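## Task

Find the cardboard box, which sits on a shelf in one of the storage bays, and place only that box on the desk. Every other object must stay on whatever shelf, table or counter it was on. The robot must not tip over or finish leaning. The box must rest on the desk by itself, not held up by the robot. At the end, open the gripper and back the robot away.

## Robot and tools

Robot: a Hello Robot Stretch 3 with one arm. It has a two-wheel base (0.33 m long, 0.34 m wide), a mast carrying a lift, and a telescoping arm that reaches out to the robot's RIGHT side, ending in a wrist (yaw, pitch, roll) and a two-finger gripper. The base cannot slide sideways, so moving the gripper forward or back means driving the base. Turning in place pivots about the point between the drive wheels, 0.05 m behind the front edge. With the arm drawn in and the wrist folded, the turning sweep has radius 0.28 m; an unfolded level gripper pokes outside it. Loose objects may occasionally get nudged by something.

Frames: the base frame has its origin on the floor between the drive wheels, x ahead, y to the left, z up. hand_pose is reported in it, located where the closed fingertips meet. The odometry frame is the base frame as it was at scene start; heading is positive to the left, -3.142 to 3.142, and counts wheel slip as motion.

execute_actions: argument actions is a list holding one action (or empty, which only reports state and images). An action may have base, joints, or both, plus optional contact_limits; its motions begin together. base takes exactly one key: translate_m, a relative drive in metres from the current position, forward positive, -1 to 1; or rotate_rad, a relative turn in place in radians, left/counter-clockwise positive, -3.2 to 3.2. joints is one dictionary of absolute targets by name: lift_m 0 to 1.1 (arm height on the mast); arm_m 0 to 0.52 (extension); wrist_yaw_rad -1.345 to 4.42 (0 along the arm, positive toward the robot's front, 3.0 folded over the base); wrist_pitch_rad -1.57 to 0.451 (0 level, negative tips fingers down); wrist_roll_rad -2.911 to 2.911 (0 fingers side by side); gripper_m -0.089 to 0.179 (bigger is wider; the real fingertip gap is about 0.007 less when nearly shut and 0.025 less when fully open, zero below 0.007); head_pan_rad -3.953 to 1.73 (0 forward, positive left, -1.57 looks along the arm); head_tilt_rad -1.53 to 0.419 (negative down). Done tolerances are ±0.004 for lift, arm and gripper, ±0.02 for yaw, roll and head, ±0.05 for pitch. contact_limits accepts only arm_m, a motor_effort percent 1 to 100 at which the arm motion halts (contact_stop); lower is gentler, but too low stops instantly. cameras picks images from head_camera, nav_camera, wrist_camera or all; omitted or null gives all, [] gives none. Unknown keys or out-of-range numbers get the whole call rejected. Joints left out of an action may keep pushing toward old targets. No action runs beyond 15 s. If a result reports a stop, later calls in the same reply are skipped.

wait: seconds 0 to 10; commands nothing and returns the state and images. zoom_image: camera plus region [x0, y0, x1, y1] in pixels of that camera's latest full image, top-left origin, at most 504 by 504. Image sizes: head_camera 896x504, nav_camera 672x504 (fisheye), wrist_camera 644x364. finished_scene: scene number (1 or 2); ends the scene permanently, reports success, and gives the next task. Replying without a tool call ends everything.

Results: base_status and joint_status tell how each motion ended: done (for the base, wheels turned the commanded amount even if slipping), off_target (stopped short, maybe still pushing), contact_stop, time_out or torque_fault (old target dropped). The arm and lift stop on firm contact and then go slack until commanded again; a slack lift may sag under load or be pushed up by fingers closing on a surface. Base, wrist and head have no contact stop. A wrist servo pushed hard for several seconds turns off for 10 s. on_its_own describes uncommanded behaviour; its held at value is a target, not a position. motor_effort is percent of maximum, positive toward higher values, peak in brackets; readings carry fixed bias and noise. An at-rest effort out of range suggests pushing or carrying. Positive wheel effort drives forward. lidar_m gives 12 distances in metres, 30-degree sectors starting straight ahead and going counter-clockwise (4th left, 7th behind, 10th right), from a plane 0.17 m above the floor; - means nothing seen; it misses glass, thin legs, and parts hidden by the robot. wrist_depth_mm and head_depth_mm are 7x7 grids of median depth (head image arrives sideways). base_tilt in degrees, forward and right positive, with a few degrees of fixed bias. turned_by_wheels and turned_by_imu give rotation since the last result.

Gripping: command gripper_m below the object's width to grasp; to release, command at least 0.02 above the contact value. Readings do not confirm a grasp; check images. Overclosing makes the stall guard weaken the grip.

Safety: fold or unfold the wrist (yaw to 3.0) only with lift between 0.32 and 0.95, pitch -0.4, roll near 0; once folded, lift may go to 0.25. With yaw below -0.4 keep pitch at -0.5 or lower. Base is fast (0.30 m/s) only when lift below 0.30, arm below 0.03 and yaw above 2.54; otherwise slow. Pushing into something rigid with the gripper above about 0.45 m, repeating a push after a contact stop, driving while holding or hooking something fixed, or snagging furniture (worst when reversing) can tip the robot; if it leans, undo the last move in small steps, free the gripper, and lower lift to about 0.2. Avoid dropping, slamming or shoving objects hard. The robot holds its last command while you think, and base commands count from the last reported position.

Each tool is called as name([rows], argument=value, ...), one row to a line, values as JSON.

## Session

execute_actions([
  {"joints":{"head_tilt_rad":-0.3,"lift_m":0.28}},
], cameras=["nav_camera"])

Scene clock: 2.00 s.
base_odometry: x=+0.000 y=+0.000 heading=+0.000 (m, m, rad; odometry frame)
turned_by_wheels: +0.000 (rad since the last result)
turned_by_imu: +0.000 (rad since the last result)
base_tilt: forward=-0.3 right=+0.8 (deg)
lidar_m: 1.03 0.98 1.27 0.93 2.24 2.21 1.42 1.09 1.04 1.11 0.99 0.97
head_depth_mm: 821 853 884 924 963 1005 1043 / 862 903 939 979 1018 1073 1126 / 915 953 997 1042 1090 1140 1202 / 972 1012 1066 1103 1166 1220 1298 / 1031 1078 1132 1192 1255 1331 1384 / 1020 1080 1135 1205 1278 1367 1413 / 913 953 1003 1054 1117 1178 1240
base_status: not commanded
joint_positions: lift_m=+0.280 arm_m=+0.000 wrist_yaw_rad=+3.143 wrist_pitch_rad=-0.474 wrist_roll_rad=+0.019 gripper_m=+0.037 head_pan_rad=+0.006 head_tilt_rad=-0.296
joint_status: all done
motor_effort: left_wheel=+1(1) right_wheel=+0(0) lift_m=+22(23) arm_m=+0(1) wrist_yaw_rad=+0(1) wrist_pitch_rad=+4(4) wrist_roll_rad=+0(0) gripper_m=+0(0) head_pan_rad=+0(0) head_tilt_rad=-1(16) (%)
hand_pose: x=-0.0214 y=+0.0719 z=+0.2806 quat_wxyz=(+0.167, +0.693, +0.165, +0.681) (m; base frame)
wrist_depth_mm: - - - - 942 - - / 944 - - - - - - / 747 750 777 811 829 858 891 / 589 609 630 646 652 667 681 / 508 524 545 552 565 557 568 / 434 - - - - 471 483 / - - - - 410 417 419
pictures: nav_camera (sideways: a quarter turn counterclockwise sets it upright)
Images, in order (width x height): nav_camera 672x504.

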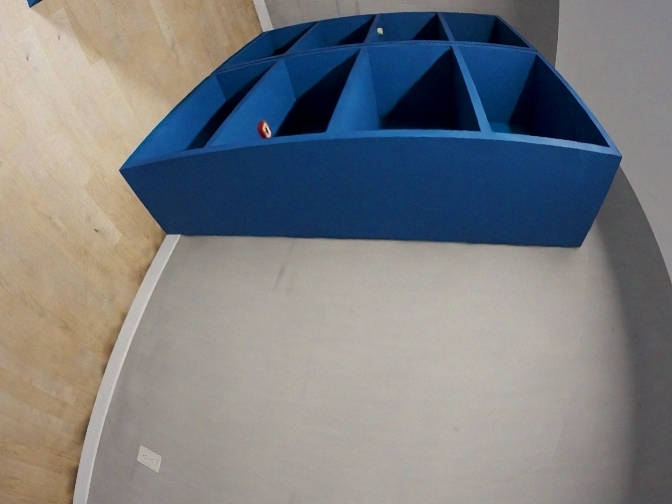

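execute_actions([
  {"base":{"rotate_rad":0.9}},
], cameras=["nav_camera"])

Scene clock: 9.17 s.
base_odometry: x=+0.000 y=+0.000 heading=+0.900 (m, m, rad; odometry frame)
turned_by_wheels: +0.900 (rad since the last result)
turned_by_imu: +0.903 (rad since the last result)
base_tilt: forward=-0.2 right=+0.9 (deg)
lidar_m: 1.78 0.93 1.10 2.97 1.65 1.14 1.04 1.07 1.04 0.98 0.99 0.98
head_depth_mm: 1522 1580 1713 1361 1638 1021 1071 / 1524 1594 1676 1773 1698 1755 1480 / 2323 2438 2534 2343 1917 1915 1545 / 2325 2464 2631 2712 2724 1974 1538 / 2346 2424 2600 2724 2698 1954 1517 / 2287 2408 2550 2696 2680 1924 1495 / 2198 2119 2184 2262 2288 1901 1493
base_status: done
joint_positions: lift_m=+0.280 arm_m=+0.000 wrist_yaw_rad=+3.143 wrist_pitch_rad=-0.474 wrist_roll_rad=+0.019 gripper_m=+0.037 head_pan_rad=+0.006 head_tilt_rad=-0.297
joint_status: not commanded
motor_effort: left_wheel=+0(5) right_wheel=+2(8) lift_m=+21(21) arm_m=+0(1) wrist_yaw_rad=+0(1) wrist_pitch_rad=+4(4) wrist_roll_rad=+0(0) gripper_m=+0(0) head_pan_rad=+0(0) head_tilt_rad=-1(1) (%)
hand_pose: x=-0.0214 y=+0.0719 z=+0.2806 quat_wxyz=(+0.167, +0.693, +0.165, +0.681) (m; base frame)
wrist_depth_mm: - - - - - - - / 953 - 998 - - - - / 736 758 757 805 836 840 898 / 596 610 624 648 664 671 693 / 497 524 553 557 567 558 568 / 442 - - - - 476 483 / - - - - 409 421 420
pictures: nav_camera (sideways: a quarter turn counterclockwise sets it upright)
Images, in order (width x height): nav_camera 672x504.

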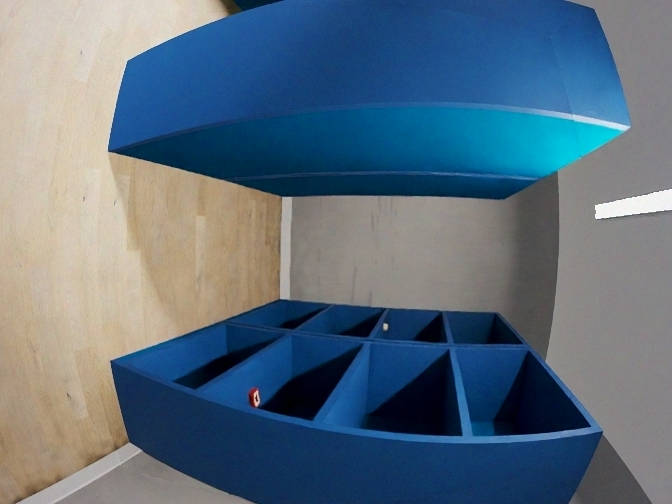

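Well aligned. Tan box on third shelf, far unit.

execute_actions([
  {"base":{"translate_m":1.0},"joints":{"head_pan_rad":-1.57,"head_tilt_rad":0}},
], cameras=[])

execute_actions([
  {"base":{"translate_m":0.7}},
], cameras=["nav_camera"])

Scene clock: 21.03 s.
base_odometry: x=+0.622 y=+0.783 heading=+0.900 (m, m, rad; odometry frame)
turned_by_wheels: +0.000 (rad since the last result)
turned_by_imu: -0.002 (rad since the last result)
base_tilt: forward=-0.2 right=+0.9 (deg)
lidar_m: 1.70 0.76 0.52 0.49 0.50 2.20 2.04 1.39 0.45 0.44 0.90 0.83
head_depth_mm: 900 904 903 904 908 908 907 / 399 400 399 399 399 401 401 / 546 518 426 484 465 449 432 / 836 834 488 839 790 726 554 / 822 824 503 831 832 821 547 / 810 809 518 816 819 812 543 / 798 799 534 805 806 797 537
base_status: done
joint_positions: lift_m=+0.280 arm_m=+0.000 wrist_yaw_rad=+3.143 wrist_pitch_rad=-0.474 wrist_roll_rad=+0.019 gripper_m=+0.037 head_pan_rad=-1.563 head_tilt_rad=-0.014
joint_status: all done
motor_effort: left_wheel=-1(4) right_wheel=+2(7) lift_m=+21(22) arm_m=+1(1) wrist_yaw_rad=+1(0) wrist_pitch_rad=+4(4) wrist_roll_rad=+0(0) gripper_m=+0(0) head_pan_rad=-2(24) head_tilt_rad=+5(21) (%)
hand_pose: x=-0.0214 y=+0.0718 z=+0.2806 quat_wxyz=(+0.167, +0.693, +0.165, +0.681) (m; base frame)
wrist_depth_mm: - - - 491 486 473 468 / 955 989 - 538 535 522 510 / 733 775 763 604 602 582 581 / 602 612 619 648 644 645 638 / 504 530 555 552 560 550 572 / 440 - - - - 475 482 / - - - - 407 413 421
pictures: none
No camera images: the call's "cameras" was empty. Leave "cameras" out to get every camera's image.

Scene clock: 25.07 s.
base_odometry: x=+1.057 y=+1.331 heading=+0.900 (m, m, rad; odometry frame)
turned_by_wheels: +0.000 (rad since the last result)
turned_by_imu: -0.001 (rad since the last result)
base_tilt: forward=-0.3 right=+0.7 (deg)
lidar_m: 1.00 0.84 0.58 0.54 0.55 0.72 2.74 0.91 0.88 0.37 0.38 1.02
head_depth_mm: 821 823 449 829 828 827 569 / 809 810 462 811 813 809 563 / 794 793 474 801 800 796 559 / 785 779 488 787 785 785 553 / 773 326 501 773 776 771 548 / 318 318 319 320 320 320 342 / 356 347 360 345 358 317 318
base_status: done
joint_positions: lift_m=+0.280 arm_m=+0.000 wrist_yaw_rad=+3.143 wrist_pitch_rad=-0.474 wrist_roll_rad=+0.019 gripper_m=+0.037 head_pan_rad=-1.563 head_tilt_rad=-0.014
joint_status: not commanded
motor_effort: left_wheel=+0(4) right_wheel=+2(8) lift_m=+22(22) arm_m=-1(0) wrist_yaw_rad=+1(0) wrist_pitch_rad=+4(4) wrist_roll_rad=+0(0) gripper_m=+0(0) head_pan_rad=-2(2) head_tilt_rad=+5(5) (%)
hand_pose: x=-0.0214 y=+0.0718 z=+0.2806 quat_wxyz=(+0.167, +0.693, +0.165, +0.681) (m; base frame)
wrist_depth_mm: 570 558 558 536 534 527 511 / 640 620 616 598 598 576 570 / 695 685 696 676 664 650 627 / 602 606 617 648 660 680 686 / 500 534 554 563 567 560 574 / 442 - - - - 478 488 / - - - - 406 418 423
pictures: nav_camera (sideways: a quarter turn counterclockwise sets it upright)
Images, in order (width x height): nav_camera 672x504.

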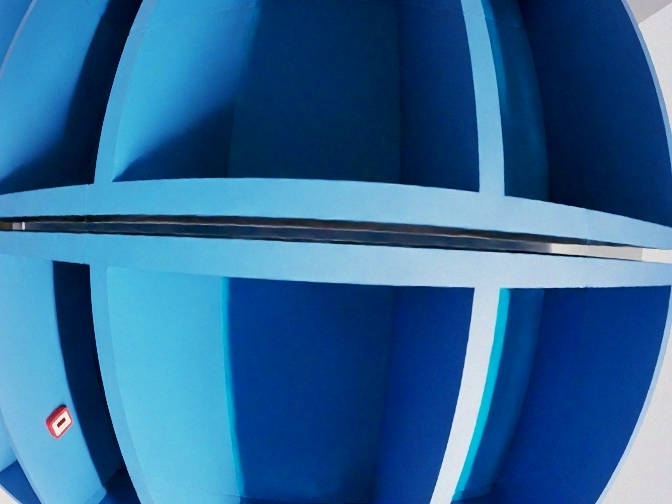

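execute_actions([
  {"base":{"rotate_rad":0.12}},
], cameras=[])

execute_actions([
  {"base":{"translate_m":0.45}},
], cameras=["nav_camera"])

Scene clock: 31.70 s.
base_odometry: x=+1.057 y=+1.331 heading=+1.020 (m, m, rad; odometry frame)
turned_by_wheels: +0.120 (rad since the last result)
turned_by_imu: +0.119 (rad since the last result)
base_tilt: forward=-0.3 right=+0.9 (deg)
lidar_m: 1.00 0.75 0.56 0.54 0.57 0.80 2.74 0.90 0.85 0.37 0.86 1.02
head_depth_mm: 786 785 448 787 787 788 569 / 783 782 461 786 784 781 563 / 780 781 474 780 783 781 561 / 776 327 429 778 779 777 555 / 325 325 325 326 326 325 326 / 325 340 358 371 354 371 348 / 324 323 323 324 323 323 324
base_status: done
joint_positions: lift_m=+0.280 arm_m=+0.000 wrist_yaw_rad=+3.143 wrist_pitch_rad=-0.474 wrist_roll_rad=+0.019 gripper_m=+0.037 head_pan_rad=-1.564 head_tilt_rad=-0.013
joint_status: not commanded
motor_effort: left_wheel=-1(5) right_wheel=+2(8) lift_m=+22(22) arm_m=+0(1) wrist_yaw_rad=+0(1) wrist_pitch_rad=+4(4) wrist_roll_rad=+0(0) gripper_m=+0(0) head_pan_rad=-2(2) head_tilt_rad=+5(5) (%)
hand_pose: x=-0.0214 y=+0.0718 z=+0.2806 quat_wxyz=(+0.167, +0.693, +0.165, +0.681) (m; base frame)
wrist_depth_mm: 644 613 591 547 532 505 483 / 737 690 653 608 585 550 522 / 739 746 728 673 645 608 578 / 604 618 621 640 653 650 636 / 500 532 552 555 561 553 568 / 441 - - - - 472 483 / - - - - 406 416 418
pictures: none
No camera images: the call's "cameras" was empty. Leave "cameras" out to get every camera's image.

Scene clock: 34.93 s.
base_odometry: x=+1.293 y=+1.715 heading=+1.019 (m, m, rad; odometry frame)
turned_by_wheels: +0.000 (rad since the last result)
turned_by_imu: -0.001 (rad since the last result)
base_tilt: forward=-0.2 right=+0.9 (deg)
lidar_m: 0.55 0.58 0.54 0.53 0.55 0.78 1.34 0.53 0.52 0.84 0.68 0.57
head_depth_mm: 803 804 448 808 806 803 568 / 801 798 461 801 802 799 565 / 799 799 473 798 800 796 559 / 798 797 487 796 797 796 555 / 794 792 501 794 794 790 549 / 791 791 516 793 793 792 543 / 789 786 531 786 787 788 537
base_status: done
joint_positions: lift_m=+0.280 arm_m=+0.000 wrist_yaw_rad=+3.143 wrist_pitch_rad=-0.474 wrist_roll_rad=+0.019 gripper_m=+0.037 head_pan_rad=-1.564 head_tilt_rad=-0.013
joint_status: not commanded
motor_effort: left_wheel=-1(4) right_wheel=+2(8) lift_m=+22(22) arm_m=+1(1) wrist_yaw_rad=+0(1) wrist_pitch_rad=+4(4) wrist_roll_rad=+0(0) gripper_m=+0(0) head_pan_rad=-2(2) head_tilt_rad=+5(5) (%)
hand_pose: x=-0.0214 y=+0.0718 z=+0.2806 quat_wxyz=(+0.167, +0.693, +0.165, +0.681) (m; base frame)
wrist_depth_mm: 611 598 569 528 510 487 469 / 692 650 632 585 566 532 502 / 723 710 713 661 619 592 564 / 597 611 624 638 652 643 621 / 503 533 545 559 564 560 577 / 444 - - - - 474 487 / - - - - 409 414 421
pictures: nav_camera (sideways: a quarter turn counterclockwise sets it upright)
Images, in order (width x height): nav_camera 672x504.

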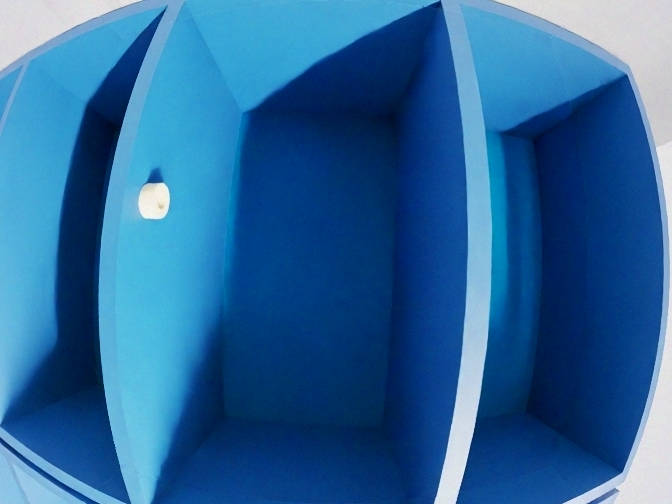

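execute_actions([
  {"joints":{"head_tilt_rad":-0.8}},
], cameras=["nav_camera"])

Scene clock: 41.03 s.
base_odometry: x=+1.293 y=+1.715 heading=+1.019 (m, m, rad; odometry frame)
turned_by_wheels: +0.000 (rad since the last result)
turned_by_imu: -0.001 (rad since the last result)
base_tilt: forward=-0.2 right=+0.8 (deg)
lidar_m: 0.55 0.58 0.54 0.53 0.55 0.78 1.34 0.53 0.52 0.84 0.68 0.57
head_depth_mm: 699 747 550 477 866 817 1117 / 701 730 540 1003 910 829 1119 / 704 710 530 997 904 824 1117 / 707 696 522 986 892 814 1108 / 705 679 512 978 882 1148 1105 / 708 667 505 985 870 1138 1091 / 711 655 469 975 866 1122 1094
base_status: not commanded
joint_positions: lift_m=+0.280 arm_m=+0.000 wrist_yaw_rad=+3.143 wrist_pitch_rad=-0.474 wrist_roll_rad=+0.019 gripper_m=+0.037 head_pan_rad=-1.564 head_tilt_rad=-0.790
joint_status: all done
motor_effort: left_wheel=-1(1) right_wheel=+3(2) lift_m=+21(22) arm_m=+0(1) wrist_yaw_rad=+1(0) wrist_pitch_rad=+4(4) wrist_roll_rad=+0(0) gripper_m=+0(0) head_pan_rad=-3(2) head_tilt_rad=-3(29) (%)
hand_pose: x=-0.0214 y=+0.0718 z=+0.2806 quat_wxyz=(+0.167, +0.693, +0.165, +0.681) (m; base frame)
wrist_depth_mm: 626 593 583 525 510 485 463 / 709 659 636 584 561 543 511 / 743 726 700 658 626 590 566 / 589 610 626 649 652 639 630 / 511 533 550 552 567 555 571 / 447 - - - - 474 488 / - - - - 412 417 421
pictures: nav_camera (sideways: a quarter turn counterclockwise sets it upright)
Images, in order (width x height): nav_camera 672x504.

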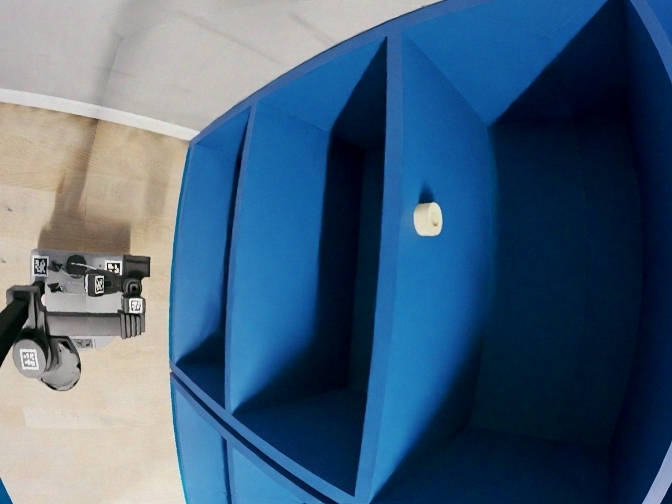

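execute_actions([
  {"base":{"translate_m":-0.8},"joints":{"head_tilt_rad":-0.5}},
], cameras=["nav_camera"])

Scene clock: 50.90 s.
base_odometry: x=+0.874 y=+1.033 heading=+1.019 (m, m, rad; odometry frame)
turned_by_wheels: +0.000 (rad since the last result)
turned_by_imu: -0.001 (rad since the last result)
base_tilt: forward=-0.1 right=+0.8 (deg)
lidar_m: 1.35 0.76 0.57 0.56 0.59 2.47 2.40 0.60 0.70 0.81 0.51 0.53
head_depth_mm: 654 712 781 682 492 876 786 / 655 712 782 668 486 891 777 / 655 713 782 656 480 885 761 / 656 714 784 645 472 874 762 / 657 714 781 633 466 866 760 / 657 717 781 622 460 881 752 / 656 714 769 611 455 875 745
base_status: done
joint_positions: lift_m=+0.280 arm_m=+0.000 wrist_yaw_rad=+3.143 wrist_pitch_rad=-0.474 wrist_roll_rad=+0.019 gripper_m=+0.037 head_pan_rad=-1.564 head_tilt_rad=-0.508
joint_status: all done
motor_effort: left_wheel=-1(5) right_wheel=+3(6) lift_m=+22(21) arm_m=+0(1) wrist_yaw_rad=+1(2) wrist_pitch_rad=+4(5) wrist_roll_rad=+0(0) gripper_m=+0(0) head_pan_rad=-2(2) head_tilt_rad=+3(19) (%)
hand_pose: x=-0.0214 y=+0.0718 z=+0.2806 quat_wxyz=(+0.167, +0.693, +0.165, +0.681) (m; base frame)
wrist_depth_mm: - 631 604 560 538 509 491 / 963 863 676 628 593 565 543 / 735 750 731 688 656 624 601 / 594 611 623 647 657 667 648 / 500 531 546 551 563 550 563 / 441 - - - - 473 484 / - - - - 406 416 420
pictures: nav_camera (sideways: a quarter turn counterclockwise sets it upright)
Images, in order (width x height): nav_camera 672x504.

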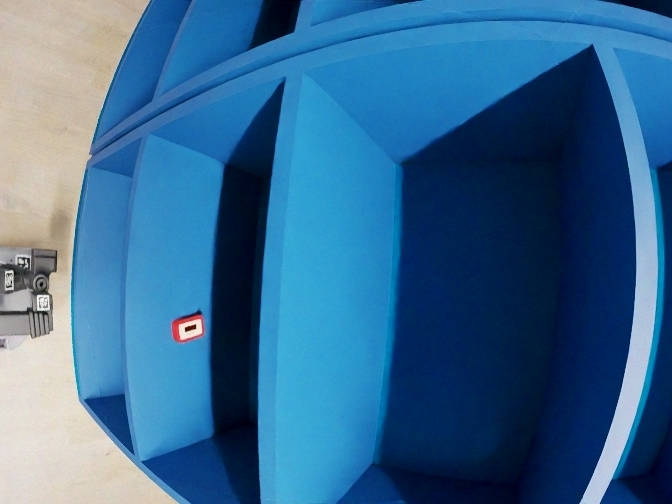

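Not here. Next bay: back out, go left.

execute_actions([
  {"base":{"translate_m":-1.0}},
], cameras=[])

execute_actions([
  {"base":{"rotate_rad":1.57},"joints":{"head_tilt_rad":-0.3}},
], cameras=[])

execute_actions([
  {"base":{"translate_m":1.0}},
], cameras=["nav_camera"])

Scene clock: 64.43 s.
base_odometry: x=+0.350 y=+0.182 heading=+1.019 (m, m, rad; odometry frame)
turned_by_wheels: +0.000 (rad since the last result)
turned_by_imu: -0.001 (rad since the last result)
base_tilt: forward=-0.1 right=+1.0 (deg)
lidar_m: 1.47 0.82 0.77 2.25 1.93 1.45 1.40 1.07 0.81 0.79 0.66 0.58
head_depth_mm: 634 690 756 838 934 1062 1229 / 635 690 757 835 935 1064 1222 / 636 691 756 840 933 1063 1217 / 635 693 759 839 936 1063 1207 / 636 691 756 840 936 1061 1201 / 636 692 759 840 937 1064 1199 / 636 691 761 839 938 1064 1204
base_status: done
joint_positions: lift_m=+0.280 arm_m=+0.000 wrist_yaw_rad=+3.143 wrist_pitch_rad=-0.474 wrist_roll_rad=+0.019 gripper_m=+0.037 head_pan_rad=-1.564 head_tilt_rad=-0.508
joint_status: not commanded
motor_effort: left_wheel=-1(7) right_wheel=+3(5) lift_m=+22(22) arm_m=+0(0) wrist_yaw_rad=+0(1) wrist_pitch_rad=+4(5) wrist_roll_rad=+0(0) gripper_m=+0(0) head_pan_rad=-2(2) head_tilt_rad=+3(4) (%)
hand_pose: x=-0.0214 y=+0.0718 z=+0.2806 quat_wxyz=(+0.167, +0.693, +0.165, +0.681) (m; base frame)
wrist_depth_mm: - - - - - - 742 / 970 998 - - - - 735 / 734 756 782 802 825 856 700 / 597 616 616 645 668 673 669 / 501 527 551 554 561 553 574 / 445 - - - - 470 485 / - - - - 407 416 424
pictures: none
No camera images: the call's "cameras" was empty. Leave "cameras" out to get every camera's image.

Scene clock: 66.80 s.
base_odometry: x=+0.350 y=+0.182 heading=+2.589 (m, m, rad; odometry frame)
turned_by_wheels: +1.570 (rad since the last result)
turned_by_imu: +1.574 (rad since the last result)
base_tilt: forward=-0.3 right=+0.9 (deg)
lidar_m: 2.18 1.94 1.46 1.39 1.08 0.81 0.78 0.67 0.58 1.43 0.82 0.77
head_depth_mm: 1171 1208 1293 1170 1445 1189 920 / 1946 1518 1333 1381 1443 1287 1405 / 2029 2128 2205 2352 2424 1845 1529 / 2012 2129 2236 2392 2489 1942 1510 / 2039 2131 2235 2383 2493 1917 1495 / 2008 2121 2241 2377 2476 1904 1493 / 1759 1834 1923 1962 2082 1833 1471
base_status: done
joint_positions: lift_m=+0.280 arm_m=+0.000 wrist_yaw_rad=+3.143 wrist_pitch_rad=-0.474 wrist_roll_rad=+0.019 gripper_m=+0.037 head_pan_rad=-1.564 head_tilt_rad=-0.310
joint_status: all done
motor_effort: left_wheel=-1(6) right_wheel=+3(10) lift_m=+22(22) arm_m=+1(1) wrist_yaw_rad=+1(1) wrist_pitch_rad=+4(5) wrist_roll_rad=+0(0) gripper_m=+0(0) head_pan_rad=-2(2) head_tilt_rad=+3(16) (%)
hand_pose: x=-0.0214 y=+0.0718 z=+0.2806 quat_wxyz=(+0.167, +0.693, +0.165, +0.681) (m; base frame)
wrist_depth_mm: 780 - - - - - - / 785 944 - - - - - / 727 754 777 813 823 851 889 / 601 610 629 632 650 679 685 / 502 524 554 552 568 561 572 / 439 - - - - 480 485 / - - - - 408 417 418
pictures: none
No camera images: the call's "cameras" was empty. Leave "cameras" out to get every camera's image.

Scene clock: 71.90 s.
base_odometry: x=-0.502 y=+0.707 heading=+2.589 (m, m, rad; odometry frame)
turned_by_wheels: +0.000 (rad since the last result)
turned_by_imu: -0.002 (rad since the last result)
base_tilt: forward=-0.1 right=+0.8 (deg)
lidar_m: 2.52 1.60 1.42 1.38 1.45 1.84 1.79 1.42 0.54 0.52 1.33 1.10
head_depth_mm: 422 446 471 500 531 567 611 / 422 444 470 498 530 567 610 / 421 445 469 497 530 565 608 / 421 444 469 497 529 565 607 / 426 450 472 500 532 568 608 / 2047 2160 2274 2432 2488 1901 1481 / 2048 2142 2297 2427 2492 1883 1472
base_status: done
joint_positions: lift_m=+0.280 arm_m=+0.000 wrist_yaw_rad=+3.143 wrist_pitch_rad=-0.474 wrist_roll_rad=+0.019 gripper_m=+0.037 head_pan_rad=-1.564 head_tilt_rad=-0.310
joint_status: not commanded
motor_effort: left_wheel=-1(3) right_wheel=+2(9) lift_m=+21(22) arm_m=+0(0) wrist_yaw_rad=+0(0) wrist_pitch_rad=+5(4) wrist_roll_rad=+0(0) gripper_m=+0(0) head_pan_rad=-2(2) head_tilt_rad=+3(4) (%)
hand_pose: x=-0.0214 y=+0.0718 z=+0.2806 quat_wxyz=(+0.167, +0.693, +0.165, +0.681) (m; base frame)
wrist_depth_mm: - - - - - - - / 948 981 - - - - - / 725 747 771 813 830 863 874 / 593 611 623 646 661 673 684 / 511 526 546 560 569 561 569 / 438 - - - - 474 481 / - - - - 411 416 418
pictures: nav_camera (sideways: a quarter turn counterclockwise sets it upright)
Images, in order (width x height): nav_camera 672x504.

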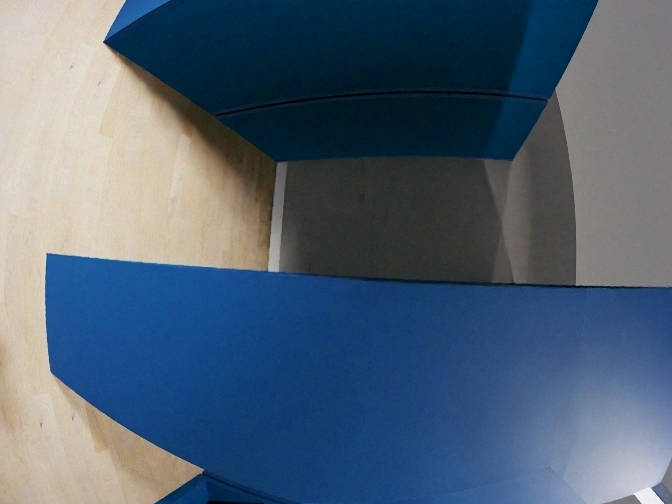

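Bay starts ~0.03 ahead; go 0.45 more and enter.

execute_actions([
  {"base":{"translate_m":0.5}},
], cameras=[])

execute_actions([
  {"base":{"rotate_rad":-1.57}},
], cameras=[])

execute_actions([
  {"base":{"translate_m":1.0}},
], cameras=["nav_camera"])

Scene clock: 82.00 s.
base_odometry: x=-0.927 y=+0.969 heading=+2.589 (m, m, rad; odometry frame)
turned_by_wheels: +0.000 (rad since the last result)
turned_by_imu: -0.001 (rad since the last result)
base_tilt: forward=-0.2 right=+0.8 (deg)
lidar_m: 2.02 1.22 1.21 1.36 1.43 1.98 1.90 0.74 0.70 1.62 0.72 0.79
head_depth_mm: 1589 1310 1358 1403 1499 1303 1421 / 2039 2144 2253 2348 1748 1659 1503 / 2069 2181 2327 2423 2529 1965 1532 / 2075 2181 2302 2435 2535 1936 1512 / 2058 2186 2297 2436 2508 1932 1507 / 2037 2127 2274 2389 2376 1879 1483 / 1378 1442 1497 1563 1615 1676 1466
base_status: done
joint_positions: lift_m=+0.280 arm_m=+0.000 wrist_yaw_rad=+3.143 wrist_pitch_rad=-0.474 wrist_roll_rad=+0.019 gripper_m=+0.037 head_pan_rad=-1.564 head_tilt_rad=-0.310
joint_status: not commanded
motor_effort: left_wheel=-1(5) right_wheel=+2(8) lift_m=+21(21) arm_m=+1(1) wrist_yaw_rad=+0(0) wrist_pitch_rad=+4(4) wrist_roll_rad=+0(0) gripper_m=+0(0) head_pan_rad=-2(2) head_tilt_rad=+4(4) (%)
hand_pose: x=-0.0214 y=+0.0718 z=+0.2805 quat_wxyz=(+0.167, +0.693, +0.165, +0.681) (m; base frame)
wrist_depth_mm: - - - - - - - / 942 987 - - - - - / 737 750 776 807 833 852 898 / 594 608 624 640 664 678 704 / 499 529 548 555 564 554 568 / 437 - - - - 484 479 / - - - - 413 418 419
pictures: none
No camera images: the call's "cameras" was empty. Leave "cameras" out to get every camera's image.

Scene clock: 84.17 s.
base_odometry: x=-0.927 y=+0.969 heading=+1.019 (m, m, rad; odometry frame)
turned_by_wheels: -1.570 (rad since the last result)
turned_by_imu: -1.575 (rad since the last result)
base_tilt: forward=-0.3 right=+0.9 (deg)
lidar_m: 1.59 0.72 0.80 2.02 1.22 1.21 1.36 1.43 1.99 1.90 0.74 0.70
head_depth_mm: 1960 2071 2195 2341 2448 2013 1549 / 1954 2074 2191 2312 2465 1986 1544 / 1990 2090 2196 2325 2429 1967 1526 / 1957 2070 2212 2331 2441 1946 1520 / 1961 2085 2188 2295 2409 1930 1498 / 1966 2075 2208 2296 2408 1902 1485 / 1692 1785 1963 2051 2146 1883 1474
base_status: done
joint_positions: lift_m=+0.280 arm_m=+0.000 wrist_yaw_rad=+3.143 wrist_pitch_rad=-0.474 wrist_roll_rad=+0.019 gripper_m=+0.037 head_pan_rad=-1.564 head_tilt_rad=-0.309
joint_status: not commanded
motor_effort: left_wheel=+3(9) right_wheel=-1(6) lift_m=+22(22) arm_m=+0(0) wrist_yaw_rad=+1(1) wrist_pitch_rad=+4(4) wrist_roll_rad=+0(0) gripper_m=+0(0) head_pan_rad=-2(2) head_tilt_rad=+4(4) (%)
hand_pose: x=-0.0214 y=+0.0718 z=+0.2805 quat_wxyz=(+0.167, +0.693, +0.165, +0.681) (m; base frame)
wrist_depth_mm: - - - - - - - / 947 989 - - - - 811 / 742 756 773 806 817 859 787 / 597 612 619 651 662 675 671 / 501 529 546 547 566 556 570 / 437 - - - - 477 483 / - - - - 411 417 420
pictures: none
No camera images: the call's "cameras" was empty. Leave "cameras" out to get every camera's image.

Scene clock: 89.27 s.
base_odometry: x=-0.403 y=+1.821 heading=+1.019 (m, m, rad; odometry frame)
turned_by_wheels: +0.000 (rad since the last result)
turned_by_imu: -0.001 (rad since the last result)
base_tilt: forward=-0.1 right=+0.8 (deg)
lidar_m: 1.40 0.59 0.44 0.43 0.45 2.05 2.36 0.66 0.65 0.94 0.64 1.39
head_depth_mm: 404 835 883 924 627 558 923 / 411 834 877 927 621 550 912 / 388 832 880 926 669 545 904 / 399 836 877 918 656 1025 900 / 409 831 875 916 614 1014 891 / 421 829 877 911 620 1007 878 / 433 825 874 912 627 1000 871
base_status: done
joint_positions: lift_m=+0.280 arm_m=+0.000 wrist_yaw_rad=+3.143 wrist_pitch_rad=-0.474 wrist_roll_rad=+0.019 gripper_m=+0.037 head_pan_rad=-1.564 head_tilt_rad=-0.309
joint_status: not commanded
motor_effort: left_wheel=+3(8) right_wheel=-2(5) lift_m=+22(21) arm_m=+0(0) wrist_yaw_rad=+1(0) wrist_pitch_rad=+4(5) wrist_roll_rad=+0(0) gripper_m=+0(0) head_pan_rad=-2(3) head_tilt_rad=+4(3) (%)
hand_pose: x=-0.0214 y=+0.0718 z=+0.2805 quat_wxyz=(+0.167, +0.693, +0.165, +0.681) (m; base frame)
wrist_depth_mm: - 486 473 438 420 398 386 / 968 550 528 482 461 439 423 / 738 643 594 544 520 487 462 / 596 613 626 607 582 548 520 / 503 522 554 556 566 556 555 / 438 - - - - 476 485 / - - - - 409 415 420
pictures: nav_camera (sideways: a quarter turn counterclockwise sets it upright)
Images, in order (width x height): nav_camera 672x504.

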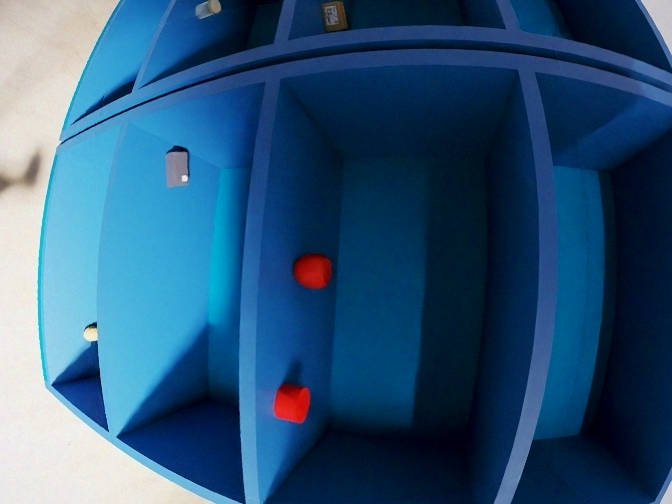

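Box in the far unit, third shelf.

execute_actions([
  {"base":{"translate_m":0.7}},
], cameras=["nav_camera"])

Scene clock: 100.03 s.
base_odometry: x=-0.036 y=+2.417 heading=+1.019 (m, m, rad; odometry frame)
turned_by_wheels: +0.000 (rad since the last result)
turned_by_imu: -0.001 (rad since the last result)
base_tilt: forward=-0.3 right=+0.8 (deg)
lidar_m: 0.70 0.55 0.41 0.40 0.42 0.60 3.06 1.24 0.55 0.84 0.89 0.72
head_depth_mm: 448 552 535 517 529 561 605 / 418 744 781 745 642 580 645 / 429 859 906 946 668 972 877 / 443 856 902 943 655 1067 850 / 412 856 904 945 647 1055 889 / 421 851 899 940 638 1039 881 / 432 852 901 930 628 1028 872
base_status: done
joint_positions: lift_m=+0.280 arm_m=+0.000 wrist_yaw_rad=+3.143 wrist_pitch_rad=-0.474 wrist_roll_rad=+0.019 gripper_m=+0.037 head_pan_rad=-1.564 head_tilt_rad=-0.309
joint_status: not commanded
motor_effort: left_wheel=+2(7) right_wheel=-2(5) lift_m=+22(22) arm_m=+0(1) wrist_yaw_rad=+0(1) wrist_pitch_rad=+4(4) wrist_roll_rad=+0(0) gripper_m=+0(0) head_pan_rad=-2(2) head_tilt_rad=+4(4) (%)
hand_pose: x=-0.0214 y=+0.0718 z=+0.2805 quat_wxyz=(+0.167, +0.693, +0.165, +0.681) (m; base frame)
wrist_depth_mm: 482 459 457 414 396 375 362 / 544 516 510 456 435 414 397 / 623 584 554 509 487 460 436 / 601 619 601 582 552 512 487 / 503 529 547 552 561 549 536 / 437 - - - - 479 484 / - - - - 410 417 424
pictures: nav_camera (sideways: a quarter turn counterclockwise sets it upright)
Images, in order (width x height): nav_camera 672x504.

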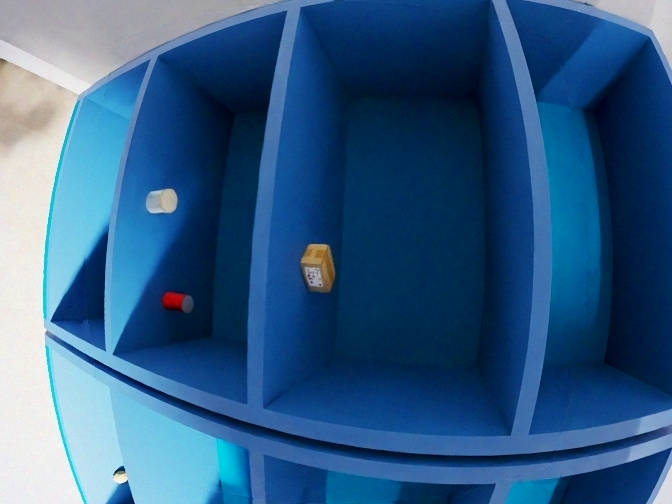

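execute_actions([
  {"joints":{"lift_m":0.93,"wrist_pitch_rad":-0.4}},
], cameras=[])

execute_actions([
  {"joints":{"wrist_yaw_rad":0,"gripper_m":0.17}},
], cameras=[])

execute_actions([
  {"joints":{"lift_m":1.06}},
], cameras=["wrist_camera"])

Scene clock: 118.10 s.
base_odometry: x=-0.036 y=+2.417 heading=+1.019 (m, m, rad; odometry frame)
turned_by_wheels: +0.000 (rad since the last result)
turned_by_imu: -0.002 (rad since the last result)
base_tilt: forward=-0.2 right=+0.7 (deg)
lidar_m: 0.70 0.55 0.41 0.40 0.42 0.59 3.07 1.24 0.55 0.84 0.89 0.72
head_depth_mm: 449 552 534 517 528 561 603 / 419 741 781 742 643 578 646 / 429 857 906 944 667 970 876 / 442 858 904 944 658 1067 850 / 412 854 905 939 648 1050 889 / 420 850 900 938 638 1042 883 / 432 852 901 928 627 1029 875
base_status: not commanded
joint_positions: lift_m=+0.930 arm_m=+0.000 wrist_yaw_rad=+3.143 wrist_pitch_rad=-0.423 wrist_roll_rad=+0.019 gripper_m=+0.037 head_pan_rad=-1.564 head_tilt_rad=-0.309
joint_status: all done
motor_effort: left_wheel=+3(3) right_wheel=-2(2) lift_m=+31(35) arm_m=+0(0) wrist_yaw_rad=+2(1) wrist_pitch_rad=+8(10) wrist_roll_rad=+0(0) gripper_m=+0(0) head_pan_rad=-2(2) head_tilt_rad=+4(4) (%)
hand_pose: x=-0.0215 y=+0.0785 z=+0.9413 quat_wxyz=(+0.150, +0.697, +0.148, +0.685) (m; base frame)
wrist_depth_mm: 480 453 452 404 390 375 359 / 530 502 498 443 429 410 390 / 597 559 549 499 474 443 422 / 690 646 617 550 531 499 470 / 830 752 697 637 578 555 525 / - 900 843 727 683 634 595 / - - - 892 816 735 690
pictures: none
No camera images: the call's "cameras" was empty. Leave "cameras" out to get every camera's image.

Scene clock: 120.70 s.
base_odometry: x=-0.036 y=+2.417 heading=+1.019 (m, m, rad; odometry frame)
turned_by_wheels: +0.000 (rad since the last result)
turned_by_imu: +0.000 (rad since the last result)
base_tilt: forward=-0.2 right=+0.9 (deg)
lidar_m: 0.70 0.55 0.41 0.40 0.42 0.60 3.07 1.24 0.55 0.84 0.89 0.72
head_depth_mm: 448 551 534 516 529 560 603 / 418 745 779 741 640 579 611 / 428 856 903 945 667 973 906 / 441 861 904 940 658 1069 975 / 412 857 902 940 647 1057 915 / 421 854 903 939 638 1044 908 / 433 855 899 930 627 1027 887
base_status: not commanded
joint_positions: lift_m=+0.930 arm_m=+0.000 wrist_yaw_rad=+0.002 wrist_pitch_rad=-0.423 wrist_roll_rad=+0.019 gripper_m=+0.170 head_pan_rad=-1.564 head_tilt_rad=-0.309
joint_status: all done
motor_effort: left_wheel=+3(2) right_wheel=-2(1) lift_m=+31(31) arm_m=-1(0) wrist_yaw_rad=-3(2) wrist_pitch_rad=+8(8) wrist_roll_rad=+0(0) gripper_m=+0(100) head_pan_rad=-2(2) head_tilt_rad=+4(4) (%)
hand_pose: x=-0.0210 y=-0.3690 z=+0.9413 quat_wxyz=(+0.685, +0.148, -0.697, -0.149) (m; base frame)
wrist_depth_mm: 290 289 312 339 369 367 253 / 658 810 279 264 255 248 235 / 691 889 861 810 752 359 250 / 713 832 872 872 845 374 281 / 676 - 706 725 688 379 313 / 612 590 602 625 603 400 639 / 824 955 936 558 533 452 566
pictures: none
No camera images: the call's "cameras" was empty. Leave "cameras" out to get every camera's image.

Scene clock: 122.70 s.
base_odometry: x=-0.036 y=+2.417 heading=+1.019 (m, m, rad; odometry frame)
turned_by_wheels: +0.000 (rad since the last result)
turned_by_imu: +0.000 (rad since the last result)
base_tilt: forward=-0.2 right=+0.8 (deg)
lidar_m: 0.70 0.55 0.41 0.40 0.42 0.60 3.07 1.24 0.54 0.84 0.89 0.72
head_depth_mm: 448 553 534 - - - - / 418 741 779 757 - - - / 429 858 906 953 - - - / 442 856 905 954 - - - / 412 855 904 939 645 1077 835 / 421 854 901 944 637 1021 878 / 432 854 903 929 626 1030 873
base_status: not commanded
joint_positions: lift_m=+1.060 arm_m=+0.000 wrist_yaw_rad=+0.002 wrist_pitch_rad=-0.423 wrist_roll_rad=+0.019 gripper_m=+0.170 head_pan_rad=-1.564 head_tilt_rad=-0.309
joint_status: all done
motor_effort: left_wheel=+3(2) right_wheel=-2(2) lift_m=+31(31) arm_m=-1(1) wrist_yaw_rad=-1(2) wrist_pitch_rad=+8(8) wrist_roll_rad=+0(0) gripper_m=+0(0) head_pan_rad=-2(2) head_tilt_rad=+3(4) (%)
hand_pose: x=-0.0210 y=-0.3690 z=+1.0714 quat_wxyz=(+0.685, +0.148, -0.697, -0.149) (m; base frame)
wrist_depth_mm: 660 731 700 677 644 443 252 / 516 543 573 528 638 412 245 / 386 401 414 432 445 390 254 / 696 841 355 346 345 339 282 / 720 - 880 908 693 325 311 / 705 729 742 751 736 397 801 / 802 688 663 663 650 448 714
pictures: wrist_camera
Images, in order (width x height): wrist_camera 644x364.

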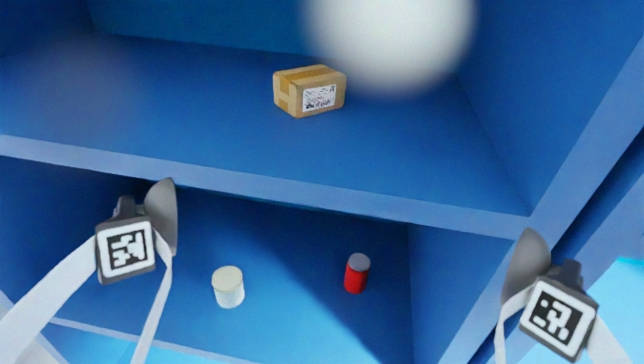

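Move 0.05 forward, extend.

execute_actions([
  {"base":{"translate_m":0.05},"joints":{"lift_m":1.1}},
], cameras=[])

execute_actions([
  {"joints":{"arm_m":0.3}},
], cameras=["wrist_camera"])

Scene clock: 132.00 s.
base_odometry: x=-0.010 y=+2.460 heading=+1.019 (m, m, rad; odometry frame)
turned_by_wheels: +0.000 (rad since the last result)
turned_by_imu: -0.001 (rad since the last result)
base_tilt: forward=-0.1 right=+0.7 (deg)
lidar_m: 0.65 0.55 0.41 0.40 0.42 0.59 3.09 1.28 0.57 0.97 0.82 0.67
head_depth_mm: 448 744 - - - - - / 421 861 - - - - - / 429 860 - - - - - / 442 855 - - - - - / 414 855 904 945 646 - 887 / 421 855 901 943 673 1074 878 / 432 857 904 932 660 1034 876
base_status: done
joint_positions: lift_m=+1.100 arm_m=+0.000 wrist_yaw_rad=+0.002 wrist_pitch_rad=-0.423 wrist_roll_rad=+0.019 gripper_m=+0.170 head_pan_rad=-1.564 head_tilt_rad=-0.309
joint_status: all done
motor_effort: left_wheel=+3(5) right_wheel=-2(3) lift_m=+31(30) arm_m=+1(0) wrist_yaw_rad=-2(1) wrist_pitch_rad=+8(7) wrist_roll_rad=+0(0) gripper_m=+0(0) head_pan_rad=-3(2) head_tilt_rad=+3(4) (%)
hand_pose: x=-0.0211 y=-0.3691 z=+1.1114 quat_wxyz=(+0.685, +0.148, -0.697, -0.149) (m; base frame)
wrist_depth_mm: 606 739 700 672 642 566 329 / 599 649 683 710 683 535 315 / 463 476 497 470 530 494 308 / 406 397 390 406 413 414 294 / 682 - 902 905 364 358 319 / 659 767 785 838 798 508 345 / 763 714 698 706 694 463 755
pictures: none
No camera images: the call's "cameras" was empty. Leave "cameras" out to get every camera's image.

Scene clock: 135.43 s.
base_odometry: x=-0.010 y=+2.460 heading=+1.019 (m, m, rad; odometry frame)
turned_by_wheels: +0.000 (rad since the last result)
turned_by_imu: -0.001 (rad since the last result)
base_tilt: forward=-0.2 right=+0.8 (deg)
lidar_m: 0.65 0.55 0.41 0.40 0.42 0.59 3.12 1.29 0.57 0.97 0.82 0.67
head_depth_mm: 449 669 - 654 611 569 619 / 419 854 907 885 678 735 817 / 430 851 - 933 666 1078 882 / 444 857 - - 657 1069 869 / 415 855 904 936 647 1055 892 / 421 855 906 941 636 1046 878 / 433 852 903 931 626 1034 874
base_status: not commanded
joint_positions: lift_m=+1.100 arm_m=+0.300 wrist_yaw_rad=+0.001 wrist_pitch_rad=-0.423 wrist_roll_rad=+0.019 gripper_m=+0.170 head_pan_rad=-1.564 head_tilt_rad=-0.309
joint_status: all done
motor_effort: left_wheel=+3(2) right_wheel=-2(2) lift_m=+31(30) arm_m=+3(4) wrist_yaw_rad=-1(2) wrist_pitch_rad=+7(7) wrist_roll_rad=+0(0) gripper_m=+0(0) head_pan_rad=-2(2) head_tilt_rad=+4(4) (%)
hand_pose: x=-0.0213 y=-0.6685 z=+1.1114 quat_wxyz=(+0.685, +0.147, -0.697, -0.150) (m; base frame)
wrist_depth_mm: 449 426 407 388 371 357 334 / 507 476 451 427 403 388 334 / 466 476 476 468 451 422 320 / 368 382 390 401 415 420 311 / 311 - 320 270 337 350 300 / 264 260 258 228 284 290 276 / 228 233 236 234 246 245 246
pictures: wrist_camera
Images, in order (width x height): wrist_camera 644x364.

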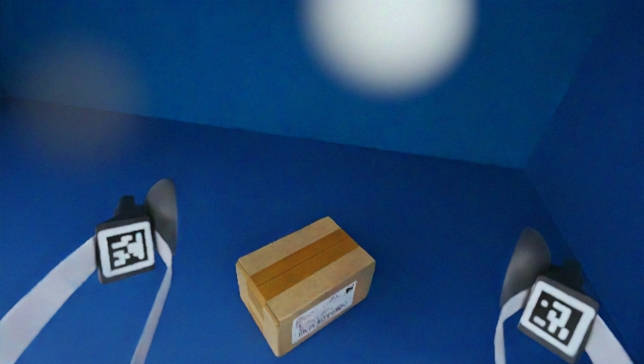

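execute_actions([
  {"joints":{"lift_m":1.01,"arm_m":0.33}},
], cameras=["wrist_camera"])

Scene clock: 141.03 s.
base_odometry: x=-0.010 y=+2.460 heading=+1.019 (m, m, rad; odometry frame)
turned_by_wheels: +0.000 (rad since the last result)
turned_by_imu: -0.001 (rad since the last result)
base_tilt: forward=-0.2 right=+0.9 (deg)
lidar_m: 0.65 0.55 0.41 0.40 0.42 0.59 3.11 1.29 0.57 0.97 0.82 0.67
head_depth_mm: 450 673 676 624 - 575 620 / 418 860 896 - 641 733 816 / 430 860 907 - 632 1078 880 / 444 858 904 - 593 1066 869 / 414 858 903 943 614 1053 889 / 422 855 904 944 634 1044 881 / 433 852 904 934 626 1029 872
base_status: not commanded
joint_positions: lift_m=+1.010 arm_m=+0.330 wrist_yaw_rad=+0.001 wrist_pitch_rad=-0.423 wrist_roll_rad=+0.019 gripper_m=+0.170 head_pan_rad=-1.564 head_tilt_rad=-0.309
joint_status: all done
motor_effort: left_wheel=+2(3) right_wheel=-2(2) lift_m=+21(27) arm_m=+4(11) wrist_yaw_rad=-2(2) wrist_pitch_rad=+8(8) wrist_roll_rad=+0(0) gripper_m=+0(0) head_pan_rad=-2(2) head_tilt_rad=+4(3) (%)
hand_pose: x=-0.0213 y=-0.6985 z=+1.0219 quat_wxyz=(+0.685, +0.147, -0.697, -0.150) (m; base frame)
wrist_depth_mm: 416 399 382 360 343 330 312 / 387 405 400 390 374 359 328 / 287 298 305 318 334 344 318 / 230 239 171 166 257 266 270 / 197 - 141 143 203 219 220 / - 163 158 160 177 181 187 / 143 145 147 151 153 153 160
pictures: wrist_camera
Images, in order (width x height): wrist_camera 644x364.

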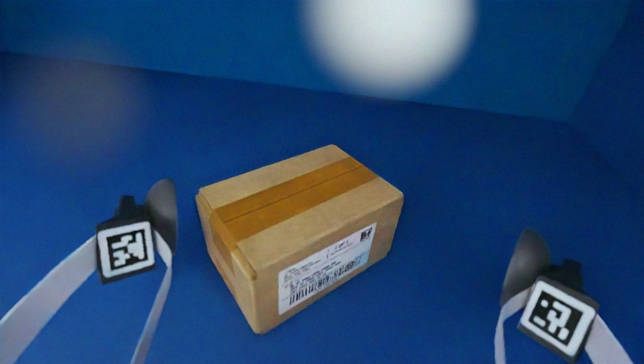

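execute_actions([
  {"joints":{"gripper_m":0.05}},
], cameras=[])

execute_actions([
  {"joints":{"lift_m":1.07}},
], cameras=[])

execute_actions([
  {"joints":{"arm_m":0}},
], cameras=["wrist_camera"])

Scene clock: 155.37 s.
base_odometry: x=-0.010 y=+2.460 heading=+1.019 (m, m, rad; odometry frame)
turned_by_wheels: +0.000 (rad since the last result)
turned_by_imu: -0.001 (rad since the last result)
base_tilt: forward=-0.3 right=+0.8 (deg)
lidar_m: 0.65 0.55 0.41 0.40 0.42 0.59 3.11 1.28 0.57 0.97 0.82 0.67
head_depth_mm: 449 673 678 623 - 576 618 / 419 860 903 - 640 734 817 / 430 858 905 - 631 1082 880 / 443 856 907 - 595 1064 868 / 415 856 905 940 618 1053 888 / 422 856 902 939 637 1041 879 / 433 853 902 933 627 1034 874
base_status: not commanded
joint_positions: lift_m=+1.010 arm_m=+0.330 wrist_yaw_rad=+0.003 wrist_pitch_rad=-0.417 wrist_roll_rad=+0.019 gripper_m=+0.050 head_pan_rad=-1.564 head_tilt_rad=-0.309
joint_status: all done
motor_effort: left_wheel=+3(3) right_wheel=-2(3) lift_m=+21(21) arm_m=+4(3) wrist_yaw_rad=-3(4) wrist_pitch_rad=+6(7) wrist_roll_rad=+0(0) gripper_m=-8(100) head_pan_rad=-3(2) head_tilt_rad=+3(4) (%)
hand_pose: x=-0.0209 y=-0.6992 z=+1.0231 quat_wxyz=(+0.686, +0.146, -0.698, -0.147) (m; base frame)
wrist_depth_mm: 418 399 380 359 341 328 313 / 392 409 403 393 375 357 333 / 290 301 313 323 339 353 321 / 233 238 249 169 182 268 273 / 194 197 - 150 150 218 224 / 166 168 167 166 168 184 186 / 144 147 150 152 154 158 160
pictures: none
No camera images: the call's "cameras" was empty. Leave "cameras" out to get every camera's image.

Scene clock: 156.73 s.
base_odometry: x=-0.010 y=+2.460 heading=+1.019 (m, m, rad; odometry frame)
turned_by_wheels: +0.000 (rad since the last result)
turned_by_imu: +0.000 (rad since the last result)
base_tilt: forward=-0.2 right=+0.9 (deg)
lidar_m: 0.65 0.55 0.41 0.40 0.42 0.59 3.11 1.29 0.57 0.97 0.82 0.67
head_depth_mm: 449 675 663 687 613 570 618 / 419 856 885 937 677 736 816 / 429 855 890 933 668 1076 878 / 443 854 889 - 656 1068 868 / 413 858 906 948 647 1052 888 / 422 857 906 946 637 1041 876 / 433 853 902 929 627 1032 871
base_status: not commanded
joint_positions: lift_m=+1.070 arm_m=+0.330 wrist_yaw_rad=+0.002 wrist_pitch_rad=-0.422 wrist_roll_rad=+0.019 gripper_m=+0.050 head_pan_rad=-1.564 head_tilt_rad=-0.309
joint_status: all done
motor_effort: left_wheel=+2(4) right_wheel=-2(3) lift_m=+31(31) arm_m=+3(4) wrist_yaw_rad=-1(3) wrist_pitch_rad=+7(8) wrist_roll_rad=+0(0) gripper_m=-4(8) head_pan_rad=-2(2) head_tilt_rad=+4(3) (%)
hand_pose: x=-0.0212 y=-0.6986 z=+1.0815 quat_wxyz=(+0.685, +0.148, -0.697, -0.149) (m; base frame)
wrist_depth_mm: 415 398 375 357 341 329 310 / 464 439 419 394 373 359 330 / 403 418 430 427 414 392 321 / 322 332 340 350 360 374 313 / 268 272 288 167 282 299 290 / 230 234 233 169 155 254 257 / 201 204 208 211 215 219 222
pictures: none
No camera images: the call's "cameras" was empty. Leave "cameras" out to get every camera's image.

Scene clock: 160.37 s.
base_odometry: x=-0.010 y=+2.460 heading=+1.019 (m, m, rad; odometry frame)
turned_by_wheels: +0.000 (rad since the last result)
turned_by_imu: -0.001 (rad since the last result)
base_tilt: forward=-0.1 right=+0.8 (deg)
lidar_m: 0.65 0.55 0.41 0.40 0.42 0.59 3.11 1.29 0.57 0.97 0.82 0.67
head_depth_mm: 449 673 683 - - - - / 421 858 898 937 - - - / 429 857 906 943 - - - / 442 857 904 944 - - - / 414 853 908 945 644 - 860 / 421 858 901 944 635 1044 881 / 432 855 901 934 626 1035 873
base_status: not commanded
joint_positions: lift_m=+1.070 arm_m=+0.001 wrist_yaw_rad=+0.001 wrist_pitch_rad=-0.422 wrist_roll_rad=+0.019 gripper_m=+0.050 head_pan_rad=-1.564 head_tilt_rad=-0.309
joint_status: all done
motor_effort: left_wheel=+3(3) right_wheel=-2(2) lift_m=+31(31) arm_m=-3(0) wrist_yaw_rad=+0(1) wrist_pitch_rad=+7(7) wrist_roll_rad=+0(0) gripper_m=+0(4) head_pan_rad=-2(2) head_tilt_rad=+4(4) (%)
hand_pose: x=-0.0214 y=-0.3693 z=+1.0815 quat_wxyz=(+0.685, +0.147, -0.697, -0.150) (m; base frame)
wrist_depth_mm: 609 728 703 667 647 574 326 / 543 566 600 630 655 539 315 / 406 421 427 405 471 459 304 / 634 379 362 340 363 378 295 / 679 853 933 888 341 330 316 / 691 766 736 787 754 429 355 / 717 688 668 679 676 446 689
pictures: wrist_camera
Images, in order (width x height): wrist_camera 644x364.

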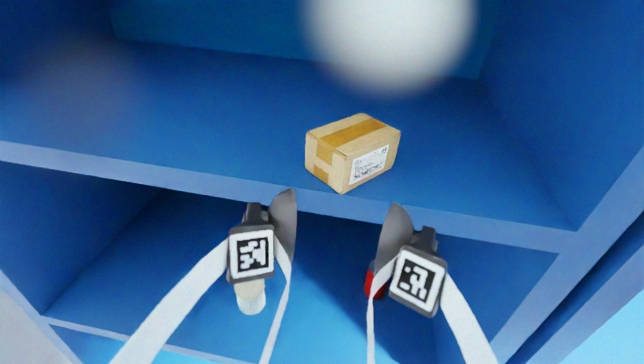

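execute_actions([
  {"joints":{"arm_m":0.2,"gripper_m":0.17}},
], cameras=[])

execute_actions([
  {"joints":{"lift_m":0.99}},
], cameras=["wrist_camera"])

Scene clock: 171.83 s.
base_odometry: x=-0.010 y=+2.460 heading=+1.019 (m, m, rad; odometry frame)
turned_by_wheels: +0.000 (rad since the last result)
turned_by_imu: -0.001 (rad since the last result)
base_tilt: forward=-0.3 right=+0.9 (deg)
lidar_m: 0.65 0.55 0.41 0.40 0.42 0.59 3.10 1.29 0.57 0.97 0.82 0.67
head_depth_mm: 449 674 682 689 614 569 618 / 421 860 887 - 642 734 814 / 429 862 - - 630 1076 878 / 443 856 900 - 563 1065 866 / 415 855 903 944 581 1058 892 / 422 854 902 941 634 1044 881 / 432 850 900 935 626 1034 874
base_status: not commanded
joint_positions: lift_m=+1.070 arm_m=+0.200 wrist_yaw_rad=+0.001 wrist_pitch_rad=-0.422 wrist_roll_rad=+0.019 gripper_m=+0.170 head_pan_rad=-1.564 head_tilt_rad=-0.309
joint_status: all done
motor_effort: left_wheel=+3(3) right_wheel=-2(2) lift_m=+31(31) arm_m=+3(3) wrist_yaw_rad=-1(1) wrist_pitch_rad=+7(7) wrist_roll_rad=+0(0) gripper_m=+0(100) head_pan_rad=-2(2) head_tilt_rad=+4(4) (%)
hand_pose: x=-0.0214 y=-0.5686 z=+1.0815 quat_wxyz=(+0.685, +0.147, -0.697, -0.150) (m; base frame)
wrist_depth_mm: 555 536 509 480 462 440 335 / 539 557 548 531 503 470 329 / 402 416 429 448 465 458 315 / 325 336 338 350 364 374 304 / 271 - 282 287 294 310 288 / 230 229 239 185 235 253 260 / 201 204 203 163 209 215 225
pictures: none
No camera images: the call's "cameras" was empty. Leave "cameras" out to get every camera's image.

Scene clock: 173.40 s.
base_odometry: x=-0.010 y=+2.460 heading=+1.019 (m, m, rad; odometry frame)
turned_by_wheels: +0.000 (rad since the last result)
turned_by_imu: +0.000 (rad since the last result)
base_tilt: forward=-0.2 right=+0.7 (deg)
lidar_m: 0.65 0.55 0.41 0.40 0.42 0.59 3.11 1.28 0.57 0.97 0.82 0.67
head_depth_mm: 449 674 677 654 - 644 623 / 421 862 902 941 - 816 815 / 428 861 905 949 - 1070 877 / 443 859 905 953 - 1064 868 / 415 853 905 942 644 1051 893 / 421 855 908 940 669 1040 881 / 433 857 903 935 627 1029 872
base_status: not commanded
joint_positions: lift_m=+0.990 arm_m=+0.200 wrist_yaw_rad=+0.001 wrist_pitch_rad=-0.402 wrist_roll_rad=+0.019 gripper_m=+0.170 head_pan_rad=-1.564 head_tilt_rad=-0.309
joint_status: all done
motor_effort: left_wheel=+3(2) right_wheel=-2(2) lift_m=+19(28) arm_m=+3(3) wrist_yaw_rad=-1(1) wrist_pitch_rad=+1(7) wrist_roll_rad=+0(0) gripper_m=-1(0) head_pan_rad=-2(2) head_tilt_rad=+4(4) (%)
hand_pose: x=-0.0214 y=-0.5711 z=+1.0065 quat_wxyz=(+0.687, +0.140, -0.699, -0.143) (m; base frame)
wrist_depth_mm: 537 521 506 488 458 437 338 / 362 377 399 420 449 452 327 / 264 274 284 297 308 324 300 / 209 218 220 142 147 243 252 / 174 - 168 116 130 198 202 / - 147 148 107 152 163 171 / 547 146 137 129 138 140 146
pictures: wrist_camera
Images, in order (width x height): wrist_camera 644x364.

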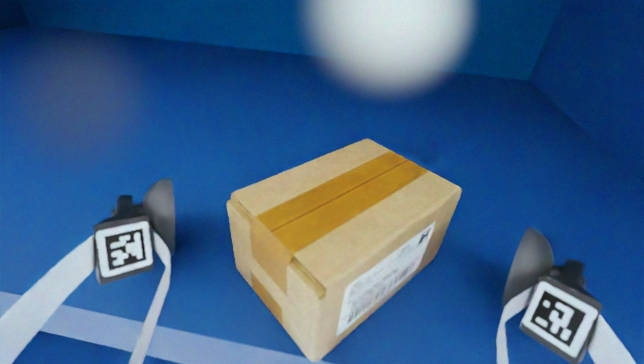

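execute_actions([
  {"joints":{"gripper_m":0.0}},
], cameras=[])

execute_actions([
  {"joints":{"lift_m":1.05}},
], cameras=[])

execute_actions([
  {"joints":{"arm_m":0}},
], cameras=["wrist_camera"])

Scene clock: 187.00 s.
base_odometry: x=-0.010 y=+2.460 heading=+1.019 (m, m, rad; odometry frame)
turned_by_wheels: +0.000 (rad since the last result)
turned_by_imu: -0.001 (rad since the last result)
base_tilt: forward=-0.2 right=+0.9 (deg)
lidar_m: 0.65 0.55 0.41 0.40 0.42 0.59 3.11 1.28 0.57 0.97 0.82 0.67
head_depth_mm: 448 673 678 656 - 643 621 / 422 861 897 936 - 815 815 / 430 856 906 945 - 1080 878 / 443 855 904 953 - 1067 867 / 414 857 908 946 679 1058 889 / 421 857 905 939 636 1045 878 / 432 853 904 932 626 1034 872
base_status: not commanded
joint_positions: lift_m=+0.990 arm_m=+0.200 wrist_yaw_rad=+0.003 wrist_pitch_rad=-0.385 wrist_roll_rad=+0.022 gripper_m=+0.002 head_pan_rad=-1.564 head_tilt_rad=-0.309
joint_status: all done
motor_effort: left_wheel=+3(3) right_wheel=-2(2) lift_m=+19(19) arm_m=+3(3) wrist_yaw_rad=-3(3) wrist_pitch_rad=-5(5) wrist_roll_rad=-1(1) gripper_m=-29(100) head_pan_rad=-2(2) head_tilt_rad=+4(4) (%)
hand_pose: x=-0.0209 y=-0.5731 z=+1.0104 quat_wxyz=(+0.687, +0.135, -0.701, -0.136) (m; base frame)
wrist_depth_mm: 539 526 498 480 461 434 339 / 385 403 424 450 480 462 330 / 277 286 296 310 323 339 311 / 216 222 232 149 159 252 263 / 178 183 136 124 125 203 208 / 152 154 153 131 119 169 172 / 158 141 137 137 140 144 147
pictures: none
No camera images: the call's "cameras" was empty. Leave "cameras" out to get every camera's image.

Scene clock: 188.37 s.
base_odometry: x=-0.010 y=+2.460 heading=+1.019 (m, m, rad; odometry frame)
turned_by_wheels: +0.000 (rad since the last result)
turned_by_imu: +0.000 (rad since the last result)
base_tilt: forward=-0.2 right=+0.9 (deg)
lidar_m: 0.65 0.55 0.41 0.40 0.42 0.59 3.10 1.28 0.57 0.96 0.82 0.67
head_depth_mm: 450 674 674 - 613 569 620 / 419 862 895 940 607 733 814 / 430 858 890 - 599 1075 884 / 442 855 905 - - 1067 869 / 415 856 905 944 611 1057 891 / 422 854 904 941 637 1048 879 / 434 854 902 937 627 1032 871
base_status: not commanded
joint_positions: lift_m=+1.050 arm_m=+0.200 wrist_yaw_rad=+0.002 wrist_pitch_rad=-0.423 wrist_roll_rad=+0.022 gripper_m=+0.008 head_pan_rad=-1.564 head_tilt_rad=-0.309
joint_status: all done
on_its_own: gripper_m is held at +0.007, not at your +0.000, by its stall guard, which is still easing
motor_effort: left_wheel=+3(3) right_wheel=-2(2) lift_m=+32(33) arm_m=+3(3) wrist_yaw_rad=-4(3) wrist_pitch_rad=+7(8) wrist_roll_rad=-1(1) gripper_m=-25(29) head_pan_rad=-2(2) head_tilt_rad=+3(4) (%)
hand_pose: x=-0.0210 y=-0.5686 z=+1.0614 quat_wxyz=(+0.684, +0.148, -0.698, -0.149) (m; base frame)
wrist_depth_mm: 552 526 510 482 461 440 339 / 491 511 525 516 503 471 328 / 367 381 392 402 420 429 317 / 294 300 307 150 161 337 305 / 244 249 243 124 125 274 269 / 209 213 209 131 121 230 233 / 187 185 188 187 190 198 201
pictures: none
No camera images: the call's "cameras" was empty. Leave "cameras" out to get every camera's image.

Scene clock: 191.07 s.
base_odometry: x=-0.010 y=+2.460 heading=+1.019 (m, m, rad; odometry frame)
turned_by_wheels: +0.000 (rad since the last result)
turned_by_imu: +0.000 (rad since the last result)
base_tilt: forward=-0.4 right=+0.8 (deg)
lidar_m: 0.65 0.55 0.41 0.40 0.42 0.59 3.12 1.29 0.57 0.97 0.82 0.67
head_depth_mm: 448 672 675 662 - - - / 422 862 896 941 - - - / 429 859 908 945 - - - / 442 858 904 943 - - - / 415 855 904 946 681 538 - / 421 855 903 943 637 1041 878 / 432 857 904 933 627 1026 872
base_status: not commanded
joint_positions: lift_m=+1.050 arm_m=+0.001 wrist_yaw_rad=+0.001 wrist_pitch_rad=-0.423 wrist_roll_rad=+0.022 gripper_m=+0.012 head_pan_rad=-1.564 head_tilt_rad=-0.309
joint_status: all done
on_its_own: gripper_m is held at +0.010, not at your +0.000, by its stall guard, which is not easing now
motor_effort: left_wheel=+3(3) right_wheel=-2(2) lift_m=+31(32) arm_m=-3(0) wrist_yaw_rad=-1(2) wrist_pitch_rad=+8(8) wrist_roll_rad=-1(1) gripper_m=-25(27) head_pan_rad=-2(2) head_tilt_rad=+4(4) (%)
hand_pose: x=-0.0213 y=-0.3692 z=+1.0613 quat_wxyz=(+0.684, +0.147, -0.698, -0.150) (m; base frame)
wrist_depth_mm: 615 706 696 665 636 571 329 / 497 515 536 567 599 531 317 / 376 381 393 406 425 426 304 / 662 825 350 150 161 336 296 / 680 837 486 124 125 385 313 / 678 723 723 131 121 400 357 / 735 672 664 643 652 461 659
pictures: wrist_camera
Images, in order (width x height): wrist_camera 644x364.

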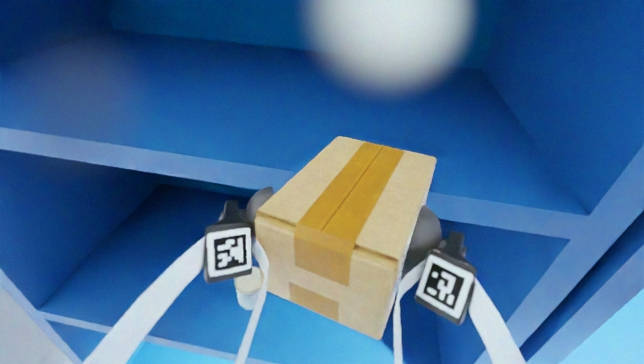

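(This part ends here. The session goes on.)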